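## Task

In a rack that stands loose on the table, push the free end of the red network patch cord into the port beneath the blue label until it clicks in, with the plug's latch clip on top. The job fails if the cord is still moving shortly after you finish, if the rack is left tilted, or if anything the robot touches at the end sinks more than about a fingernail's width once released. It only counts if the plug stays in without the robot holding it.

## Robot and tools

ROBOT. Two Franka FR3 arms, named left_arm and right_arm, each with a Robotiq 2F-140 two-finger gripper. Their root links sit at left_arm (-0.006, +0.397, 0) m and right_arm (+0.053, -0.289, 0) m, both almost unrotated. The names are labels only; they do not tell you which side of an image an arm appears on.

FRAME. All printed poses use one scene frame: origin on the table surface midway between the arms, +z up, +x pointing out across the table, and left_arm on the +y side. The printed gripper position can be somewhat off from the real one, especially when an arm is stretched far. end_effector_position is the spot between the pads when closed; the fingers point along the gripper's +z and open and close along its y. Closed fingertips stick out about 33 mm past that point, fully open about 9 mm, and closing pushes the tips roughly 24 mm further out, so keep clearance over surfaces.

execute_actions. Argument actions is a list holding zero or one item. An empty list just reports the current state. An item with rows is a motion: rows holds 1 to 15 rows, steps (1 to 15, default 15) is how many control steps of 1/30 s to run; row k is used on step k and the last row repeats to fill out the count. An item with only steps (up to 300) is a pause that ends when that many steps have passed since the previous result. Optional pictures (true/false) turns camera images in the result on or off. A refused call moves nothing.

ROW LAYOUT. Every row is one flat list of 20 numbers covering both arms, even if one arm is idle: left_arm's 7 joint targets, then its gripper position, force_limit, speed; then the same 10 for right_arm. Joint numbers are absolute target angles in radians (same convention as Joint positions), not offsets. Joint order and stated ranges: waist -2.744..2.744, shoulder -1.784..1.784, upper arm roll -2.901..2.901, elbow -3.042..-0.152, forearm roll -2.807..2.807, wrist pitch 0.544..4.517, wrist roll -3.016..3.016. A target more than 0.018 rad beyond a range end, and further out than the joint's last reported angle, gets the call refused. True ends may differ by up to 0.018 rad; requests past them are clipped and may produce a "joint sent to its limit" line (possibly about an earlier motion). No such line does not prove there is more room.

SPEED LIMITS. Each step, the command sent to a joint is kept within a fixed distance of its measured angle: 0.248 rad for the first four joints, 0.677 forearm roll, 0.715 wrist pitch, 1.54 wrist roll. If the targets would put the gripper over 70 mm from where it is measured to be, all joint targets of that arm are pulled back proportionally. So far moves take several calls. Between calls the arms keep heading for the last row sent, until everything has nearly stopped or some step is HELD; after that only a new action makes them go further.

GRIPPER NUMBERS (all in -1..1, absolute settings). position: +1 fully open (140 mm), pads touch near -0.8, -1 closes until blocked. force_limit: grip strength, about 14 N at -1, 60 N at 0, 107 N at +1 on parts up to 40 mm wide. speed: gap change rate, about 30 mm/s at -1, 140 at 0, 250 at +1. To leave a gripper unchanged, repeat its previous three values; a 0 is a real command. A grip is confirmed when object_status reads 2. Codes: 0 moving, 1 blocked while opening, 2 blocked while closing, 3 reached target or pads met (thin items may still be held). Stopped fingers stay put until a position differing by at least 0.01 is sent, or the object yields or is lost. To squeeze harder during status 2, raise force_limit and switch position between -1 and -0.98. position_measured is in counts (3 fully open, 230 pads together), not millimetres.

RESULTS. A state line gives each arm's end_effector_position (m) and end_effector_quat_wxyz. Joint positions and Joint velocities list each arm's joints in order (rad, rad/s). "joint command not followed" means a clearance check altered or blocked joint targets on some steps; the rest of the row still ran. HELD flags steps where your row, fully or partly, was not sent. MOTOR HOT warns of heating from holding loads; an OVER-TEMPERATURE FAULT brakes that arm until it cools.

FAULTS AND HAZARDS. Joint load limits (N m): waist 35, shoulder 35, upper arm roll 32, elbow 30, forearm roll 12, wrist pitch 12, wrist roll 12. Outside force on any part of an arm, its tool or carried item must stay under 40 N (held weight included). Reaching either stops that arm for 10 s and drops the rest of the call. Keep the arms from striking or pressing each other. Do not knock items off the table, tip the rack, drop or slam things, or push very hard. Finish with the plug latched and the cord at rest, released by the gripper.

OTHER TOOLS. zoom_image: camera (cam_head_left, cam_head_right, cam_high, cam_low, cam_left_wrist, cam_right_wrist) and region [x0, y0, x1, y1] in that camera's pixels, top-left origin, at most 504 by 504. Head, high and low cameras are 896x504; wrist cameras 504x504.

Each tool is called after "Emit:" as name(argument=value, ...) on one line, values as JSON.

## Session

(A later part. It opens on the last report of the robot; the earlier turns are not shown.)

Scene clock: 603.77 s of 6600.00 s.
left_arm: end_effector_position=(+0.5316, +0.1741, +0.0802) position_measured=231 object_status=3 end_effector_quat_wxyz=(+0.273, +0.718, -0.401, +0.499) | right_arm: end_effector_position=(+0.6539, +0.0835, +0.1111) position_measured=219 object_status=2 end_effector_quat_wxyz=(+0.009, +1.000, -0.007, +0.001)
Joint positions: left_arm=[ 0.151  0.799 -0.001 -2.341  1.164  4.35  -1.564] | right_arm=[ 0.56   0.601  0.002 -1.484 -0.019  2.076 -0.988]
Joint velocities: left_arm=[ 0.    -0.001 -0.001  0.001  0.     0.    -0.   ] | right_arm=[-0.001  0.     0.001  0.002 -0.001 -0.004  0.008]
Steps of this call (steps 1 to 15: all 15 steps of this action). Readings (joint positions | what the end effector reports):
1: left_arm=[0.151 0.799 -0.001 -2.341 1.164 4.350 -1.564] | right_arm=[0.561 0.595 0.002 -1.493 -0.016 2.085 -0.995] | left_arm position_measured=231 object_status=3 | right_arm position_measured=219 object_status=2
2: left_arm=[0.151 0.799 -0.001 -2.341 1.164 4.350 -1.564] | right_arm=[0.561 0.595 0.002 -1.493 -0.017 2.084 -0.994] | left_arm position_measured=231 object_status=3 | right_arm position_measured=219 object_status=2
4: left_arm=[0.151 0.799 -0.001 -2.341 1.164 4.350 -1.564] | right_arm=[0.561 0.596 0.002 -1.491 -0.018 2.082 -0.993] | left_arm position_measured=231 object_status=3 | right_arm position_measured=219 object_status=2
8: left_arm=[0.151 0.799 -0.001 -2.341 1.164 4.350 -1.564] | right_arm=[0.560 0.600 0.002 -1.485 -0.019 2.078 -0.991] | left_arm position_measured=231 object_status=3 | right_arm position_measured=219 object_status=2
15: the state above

Emit:
execute_actions(actions=[{"rows":[[0.15,0.80,0,-2.3416,1.16,4.35,-1.571,-1,-0.5,0,0.5576,0.6040,0.0,-1.4787,-0.021,2.0718,-0.985,-1,0.6,-0.9],[0.15,0.80,0,-2.3416,1.16,4.35,-1.571,-1,-0.5,0,0.5572,0.6055,0.0,-1.4764,-0.021,2.0709,-0.985,-1,0.6,-0.9],[0.15,0.80,0,-2.3416,1.16,4.35,-1.571,-1,-0.5,0,0.5568,0.6069,0.0,-1.4740,-0.021,2.0700,-0.985,-1,0.6,-0.9],[0.15,0.80,0,-2.3416,1.16,4.35,-1.571,-1,-0.5,0,0.5564,0.6083,0.0,-1.4716,-0.021,2.0691,-0.985,-1,0.6,-0.9],[0.15,0.80,0,-2.3416,1.16,4.35,-1.571,-1,-0.5,0,0.5560,0.6098,0.0,-1.4693,-0.021,2.0682,-0.985,-1,0.6,-0.9],[0.15,0.80,0,-2.3416,1.16,4.35,-1.571,-1,-0.5,0,0.5556,0.6112,0.0,-1.4669,-0.021,2.0673,-0.985,-1,0.6,-0.9],[0.15,0.80,0,-2.3416,1.16,4.35,-1.571,-1,-0.5,0,0.5552,0.6126,0.0,-1.4645,-0.021,2.0664,-0.985,-1,0.6,-0.9]],"steps":15}], pictures=false)

Scene clock: 611.27 s of 6600.00 s.
left_arm: end_effector_position=(+0.5316, +0.1742, +0.0802) position_measured=231 object_status=3 end_effector_quat_wxyz=(+0.273, +0.718, -0.401, +0.499) | right_arm: end_effector_position=(+0.6575, +0.0833, +0.1111) position_measured=219 object_status=2 end_effector_quat_wxyz=(+0.009, +1.000, -0.009, +0.001)
Joint positions: left_arm=[ 0.151  0.799 -0.001 -2.341  1.164  4.35  -1.564] | right_arm=[ 0.557  0.611  0.002 -1.467 -0.019  2.07  -0.986]
Joint velocities: left_arm=[ 0.     0.001  0.     0.    -0.001 -0.    -0.002] | right_arm=[-0.     0.001 -0.001  0.003 -0.001 -0.003 -0.001]
Steps of this call (steps 1 to 15: the robot went on to your last target; steps 16 to 90: nothing new was sent; then 4.00 s passed at rest; steps 91 to 105: all 15 steps of this action). Readings (joint positions | what the end effector reports):
91: left_arm=[0.151 0.799 -0.001 -2.341 1.164 4.350 -1.564] | right_arm=[0.559 0.601 0.002 -1.483 -0.019 2.075 -0.986] | left_arm position_measured=231 object_status=3 | right_arm position_measured=219 object_status=2
92: left_arm=[0.151 0.799 -0.001 -2.341 1.164 4.350 -1.564] | right_arm=[0.559 0.602 0.002 -1.481 -0.019 2.075 -0.986] | left_arm position_measured=231 object_status=3 | right_arm position_measured=219 object_status=2
94: left_arm=[0.151 0.799 -0.001 -2.341 1.164 4.350 -1.564] | right_arm=[0.559 0.604 0.002 -1.478 -0.019 2.074 -0.986] | left_arm position_measured=231 object_status=3 | right_arm position_measured=219 object_status=2
98: left_arm=[0.151 0.799 -0.001 -2.341 1.164 4.350 -1.564] | right_arm=[0.557 0.609 0.002 -1.470 -0.019 2.071 -0.986] | left_arm position_measured=231 object_status=3 | right_arm position_measured=219 object_status=2
105: the state above

Emit:
execute_actions(actions=[{"rows":[[0.15,0.80,0,-2.3416,1.16,4.35,-1.571,-1,-0.5,0,0.5552,0.6138,0.0,-1.4631,-0.021,2.0658,-0.985,-1,0.6,-0.9],[0.15,0.80,0,-2.3416,1.16,4.35,-1.571,-1,-0.5,0,0.5552,0.6147,0.0,-1.4617,-0.021,2.0653,-0.985,-1,0.6,-0.9],[0.15,0.80,0,-2.3416,1.16,4.35,-1.571,-1,-0.5,0,0.5549,0.6155,0.0,-1.4603,-0.021,2.0650,-0.985,-1,0.6,-0.9],[0.15,0.80,0,-2.3416,1.16,4.35,-1.571,-1,-0.5,0,0.5546,0.6164,0.0,-1.4589,-0.021,2.0650,-0.985,-1,0.6,-0.9],[0.15,0.80,0,-2.3416,1.16,4.35,-1.571,-1,-0.5,0,0.5543,0.6172,0.0,-1.4575,-0.021,2.0650,-0.985,-1,0.6,-0.9],[0.15,0.80,0,-2.3416,1.16,4.35,-1.571,-1,-0.5,0,0.5540,0.6180,0.0,-1.4561,-0.021,2.0650,-0.985,-1,0.6,-0.9]],"steps":15}], pictures=false)

Scene clock: 621.63 s of 6600.00 s.
left_arm: end_effector_position=(+0.5316, +0.1742, +0.0802) position_measured=231 object_status=3 end_effector_quat_wxyz=(+0.273, +0.718, -0.401, +0.499) | right_arm: end_effector_position=(+0.6580, +0.0834, +0.1107) position_measured=219 object_status=2 end_effector_quat_wxyz=(+0.009, +1.000, -0.009, -0.000)
Joint positions: left_arm=[ 0.151  0.799 -0.001 -2.341  1.164  4.35  -1.564] | right_arm=[ 0.557  0.616  0.002 -1.459 -0.019  2.064 -0.986]
Joint velocities: left_arm=[-0.    -0.001  0.     0.     0.001 -0.     0.002] | right_arm=[-0.001  0.001 -0.     0.001 -0.    -0.002 -0.001]
Steps of this call (steps 1 to 15: the robot went on to your last target; steps 16 to 90: nothing new was sent; then 6.87 s passed at rest; steps 91 to 105: all 15 steps of this action). Readings (joint positions | what the end effector reports):
91: left_arm=[0.151 0.799 -0.001 -2.341 1.164 4.350 -1.564] | right_arm=[0.557 0.611 0.002 -1.466 -0.019 2.069 -0.986] | left_arm position_measured=231 object_status=3 | right_arm position_measured=219 object_status=2
92: left_arm=[0.151 0.799 -0.001 -2.341 1.164 4.350 -1.564] | right_arm=[0.557 0.611 0.002 -1.466 -0.019 2.069 -0.986] | left_arm position_measured=231 object_status=3 | right_arm position_measured=219 object_status=2
94: left_arm=[0.151 0.799 -0.001 -2.341 1.164 4.350 -1.564] | right_arm=[0.557 0.613 0.002 -1.464 -0.019 2.067 -0.986] | left_arm position_measured=231 object_status=3 | right_arm position_measured=219 object_status=2
98: left_arm=[0.151 0.799 -0.001 -2.341 1.164 4.350 -1.564] | right_arm=[0.557 0.615 0.002 -1.460 -0.019 2.065 -0.986] | left_arm position_measured=231 object_status=3 | right_arm position_measured=219 object_status=2
105: the state above

Emit:
execute_actions(actions=[{"rows":[[0.15,0.80,0,-2.3416,1.16,4.35,-1.571,-1,-0.5,0,0.5545,0.616,0.0,-1.4561,-0.021,2.067,-0.985,-1,0.6,-0.9],[0.15,0.80,0,-2.3416,1.16,4.35,-1.571,-1,-0.5,0,0.5550,0.615,0.0,-1.4561,-0.021,2.069,-0.985,-1,0.6,-0.9],[0.15,0.80,0,-2.3416,1.16,4.35,-1.571,-1,-0.5,0,0.5555,0.6145,0.0,-1.4561,-0.021,2.071,-0.985,-1,0.6,-0.9],[0.15,0.80,0,-2.3416,1.16,4.35,-1.571,-1,-0.5,0,0.5560,0.6145,0.0,-1.4561,-0.021,2.072,-0.985,-1,0.6,-0.9],[0.15,0.80,0,-2.3416,1.16,4.35,-1.571,-1,-0.5,0,0.5565,0.6145,0.0,-1.4561,-0.021,2.073,-0.985,-1,0.6,-0.9],[0.15,0.80,0,-2.3416,1.16,4.35,-1.571,-1,-0.5,0,0.5570,0.6145,0.0,-1.4561,-0.021,2.073,-0.985,-1,0.6,-0.9]],"steps":15}], pictures=false)

Scene clock: 629.50 s of 6600.00 s.
left_arm: end_effector_position=(+0.5316, +0.1742, +0.0802) position_measured=231 object_status=3 end_effector_quat_wxyz=(+0.273, +0.718, -0.401, +0.499) | right_arm: end_effector_position=(+0.6580, +0.0837, +0.1108) position_measured=219 object_status=2 end_effector_quat_wxyz=(+0.009, +1.000, -0.009, -0.000)
Joint positions: left_arm=[ 0.151  0.799 -0.001 -2.341  1.164  4.35  -1.564] | right_arm=[ 0.557  0.616  0.002 -1.459 -0.019  2.064 -0.986]
Joint velocities: left_arm=[-0.001  0.001 -0.001  0.002 -0.001 -0.     0.001] | right_arm=[ 0.001  0.001  0.     0.001 -0.001  0.     0.002]
Steps of this call (steps 1 to 15: the robot went on to your last target; steps 16 to 90: nothing new was sent; then 4.37 s passed at rest; steps 91 to 105: all 15 steps of this action). Readings (joint positions | what the end effector reports):
91: left_arm=[0.151 0.799 -0.001 -2.341 1.164 4.350 -1.564] | right_arm=[0.557 0.616 0.002 -1.459 -0.019 2.064 -0.986] | left_arm position_measured=231 object_status=3 | right_arm position_measured=219 object_status=2
92: left_arm=[0.151 0.799 -0.001 -2.341 1.164 4.350 -1.564] | right_arm=[0.557 0.616 0.002 -1.459 -0.019 2.064 -0.986] | left_arm position_measured=231 object_status=3 | right_arm position_measured=219 object_status=2
94: left_arm=[0.151 0.799 -0.001 -2.341 1.164 4.350 -1.564] | right_arm=[0.557 0.616 0.002 -1.459 -0.019 2.064 -0.986] | left_arm position_measured=231 object_status=3 | right_arm position_measured=219 object_status=2
98: left_arm=[0.151 0.799 -0.001 -2.341 1.164 4.350 -1.564] | right_arm=[0.557 0.616 0.002 -1.459 -0.019 2.064 -0.986] | left_arm position_measured=231 object_status=3 | right_arm position_measured=219 object_status=2
105: the state above

Emit:
execute_actions(actions=[{"rows":[[0.15,0.80,0,-2.3416,1.16,4.35,-1.571,-1,-0.5,0,0.5555,0.6135,0.0,-1.4561,-0.021,2.073,-0.985,-1,0.6,-0.9],[0.15,0.80,0,-2.3416,1.16,4.35,-1.571,-1,-0.5,0,0.5550,0.613,0.0,-1.4561,-0.021,2.073,-0.985,-1,0.6,-0.9],[0.15,0.80,0,-2.3416,1.16,4.35,-1.571,-1,-0.5,0,0.5550,0.6125,0.0,-1.4561,-0.021,2.073,-0.985,-1,0.6,-0.9],[0.15,0.80,0,-2.3416,1.16,4.35,-1.571,-1,-0.5,0,0.5550,0.612,0.0,-1.4561,-0.021,2.073,-0.985,-1,0.6,-0.9],[0.15,0.80,0,-2.3416,1.16,4.35,-1.571,-1,-0.5,0,0.5550,0.6115,0.0,-1.4561,-0.021,2.073,-0.985,-1,0.6,-0.9]],"steps":15}], pictures=true)

Emit:
zoom_image(camera="cam_left_wrist", region=[140, 150, 180, 190])

Scene clock: 635.50 s of 6600.00 s.
left_arm: end_effector_position=(+0.5316, +0.1742, +0.0802) position_measured=231 object_status=3 end_effector_quat_wxyz=(+0.273, +0.718, -0.401, +0.499) | right_arm: end_effector_position=(+0.6581, +0.0837, +0.1108) position_measured=219 object_status=2 end_effector_quat_wxyz=(+0.009, +1.000, -0.009, -0.000)
Joint positions: left_arm=[ 0.151  0.799 -0.001 -2.341  1.164  4.35  -1.564] | right_arm=[ 0.557  0.616  0.002 -1.459 -0.019  2.064 -0.986]
Joint velocities: left_arm=[ 0.     0.    -0.    -0.001 -0.     0.002 -0.001] | right_arm=[-0.001 -0.001 -0.001  0.    -0.001  0.     0.001]
Steps of this call (steps 1 to 15: the robot went on to your last target; steps 16 to 90: nothing new was sent; then 2.50 s passed at rest; steps 91 to 105: all 15 steps of this action). Readings (joint positions | what the end effector reports):
91: left_arm=[0.151 0.799 -0.001 -2.341 1.164 4.350 -1.564] | right_arm=[0.557 0.616 0.002 -1.459 -0.019 2.064 -0.986] | left_arm position_measured=231 object_status=3 | right_arm position_measured=219 object_status=2
92: left_arm=[0.151 0.799 -0.001 -2.341 1.164 4.350 -1.564] | right_arm=[0.557 0.616 0.002 -1.459 -0.019 2.064 -0.986] | left_arm position_measured=231 object_status=3 | right_arm position_measured=219 object_status=2
94: left_arm=[0.151 0.799 -0.001 -2.341 1.164 4.350 -1.564] | right_arm=[0.557 0.616 0.002 -1.459 -0.019 2.064 -0.986] | left_arm position_measured=231 object_status=3 | right_arm position_measured=219 object_status=2
98: left_arm=[0.151 0.799 -0.001 -2.341 1.164 4.350 -1.564] | right_arm=[0.557 0.616 0.002 -1.459 -0.019 2.064 -0.986] | left_arm position_measured=231 object_status=3 | right_arm position_measured=219 object_status=2
105: the state above

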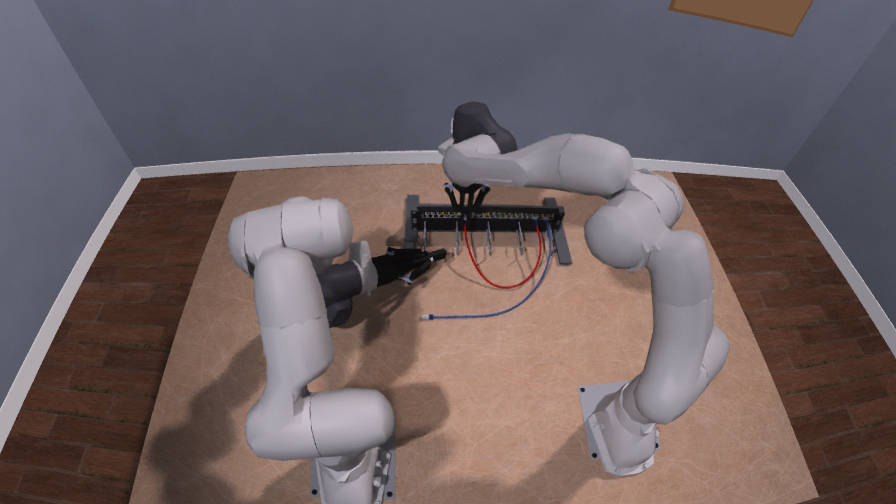

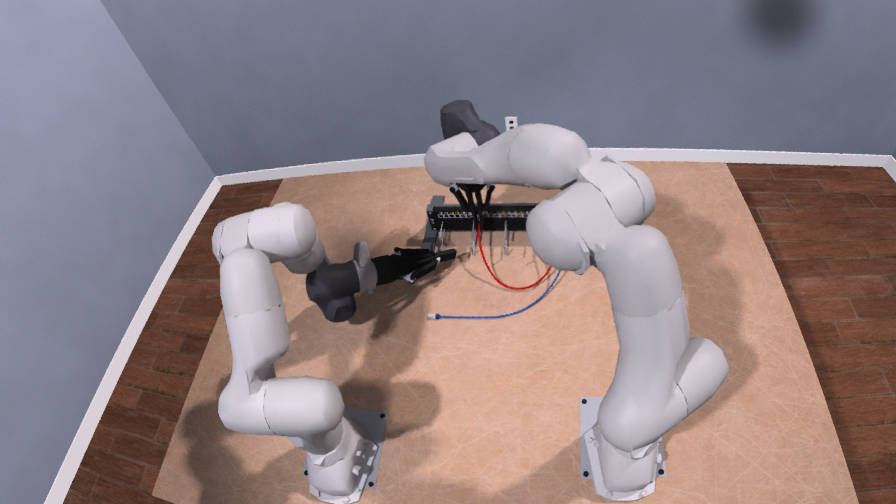

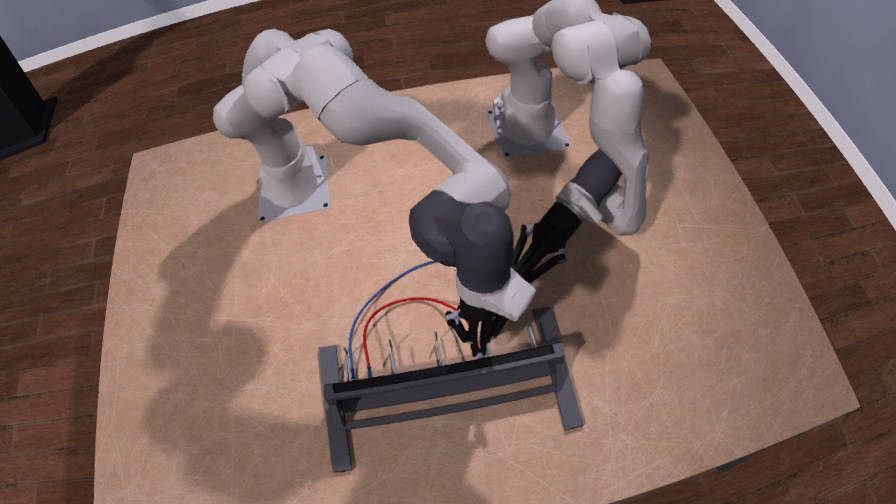

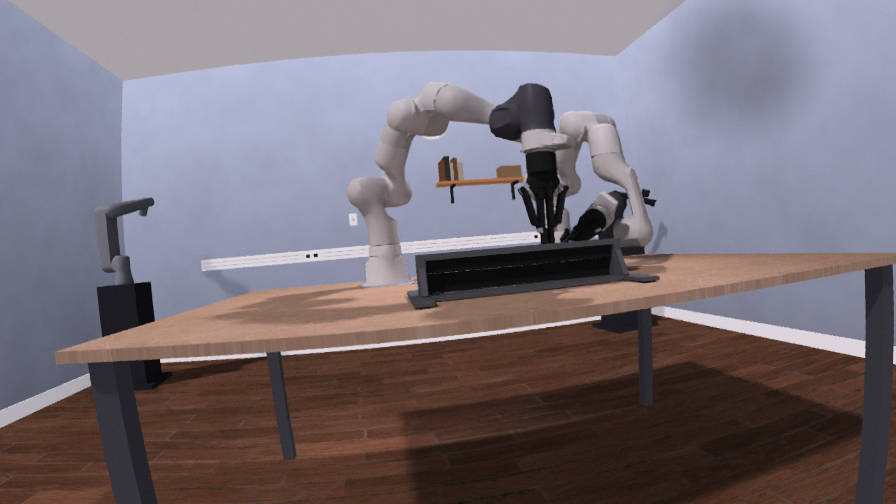

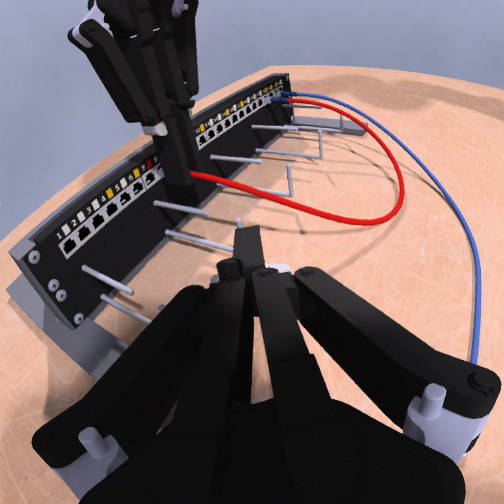

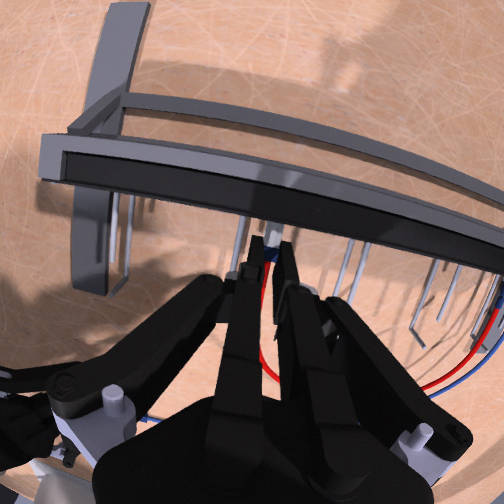

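Region (140, 150, 180, 190) of cam_left_wrist's 504x504 image, scaled by 12.600, with more detail than that image has.

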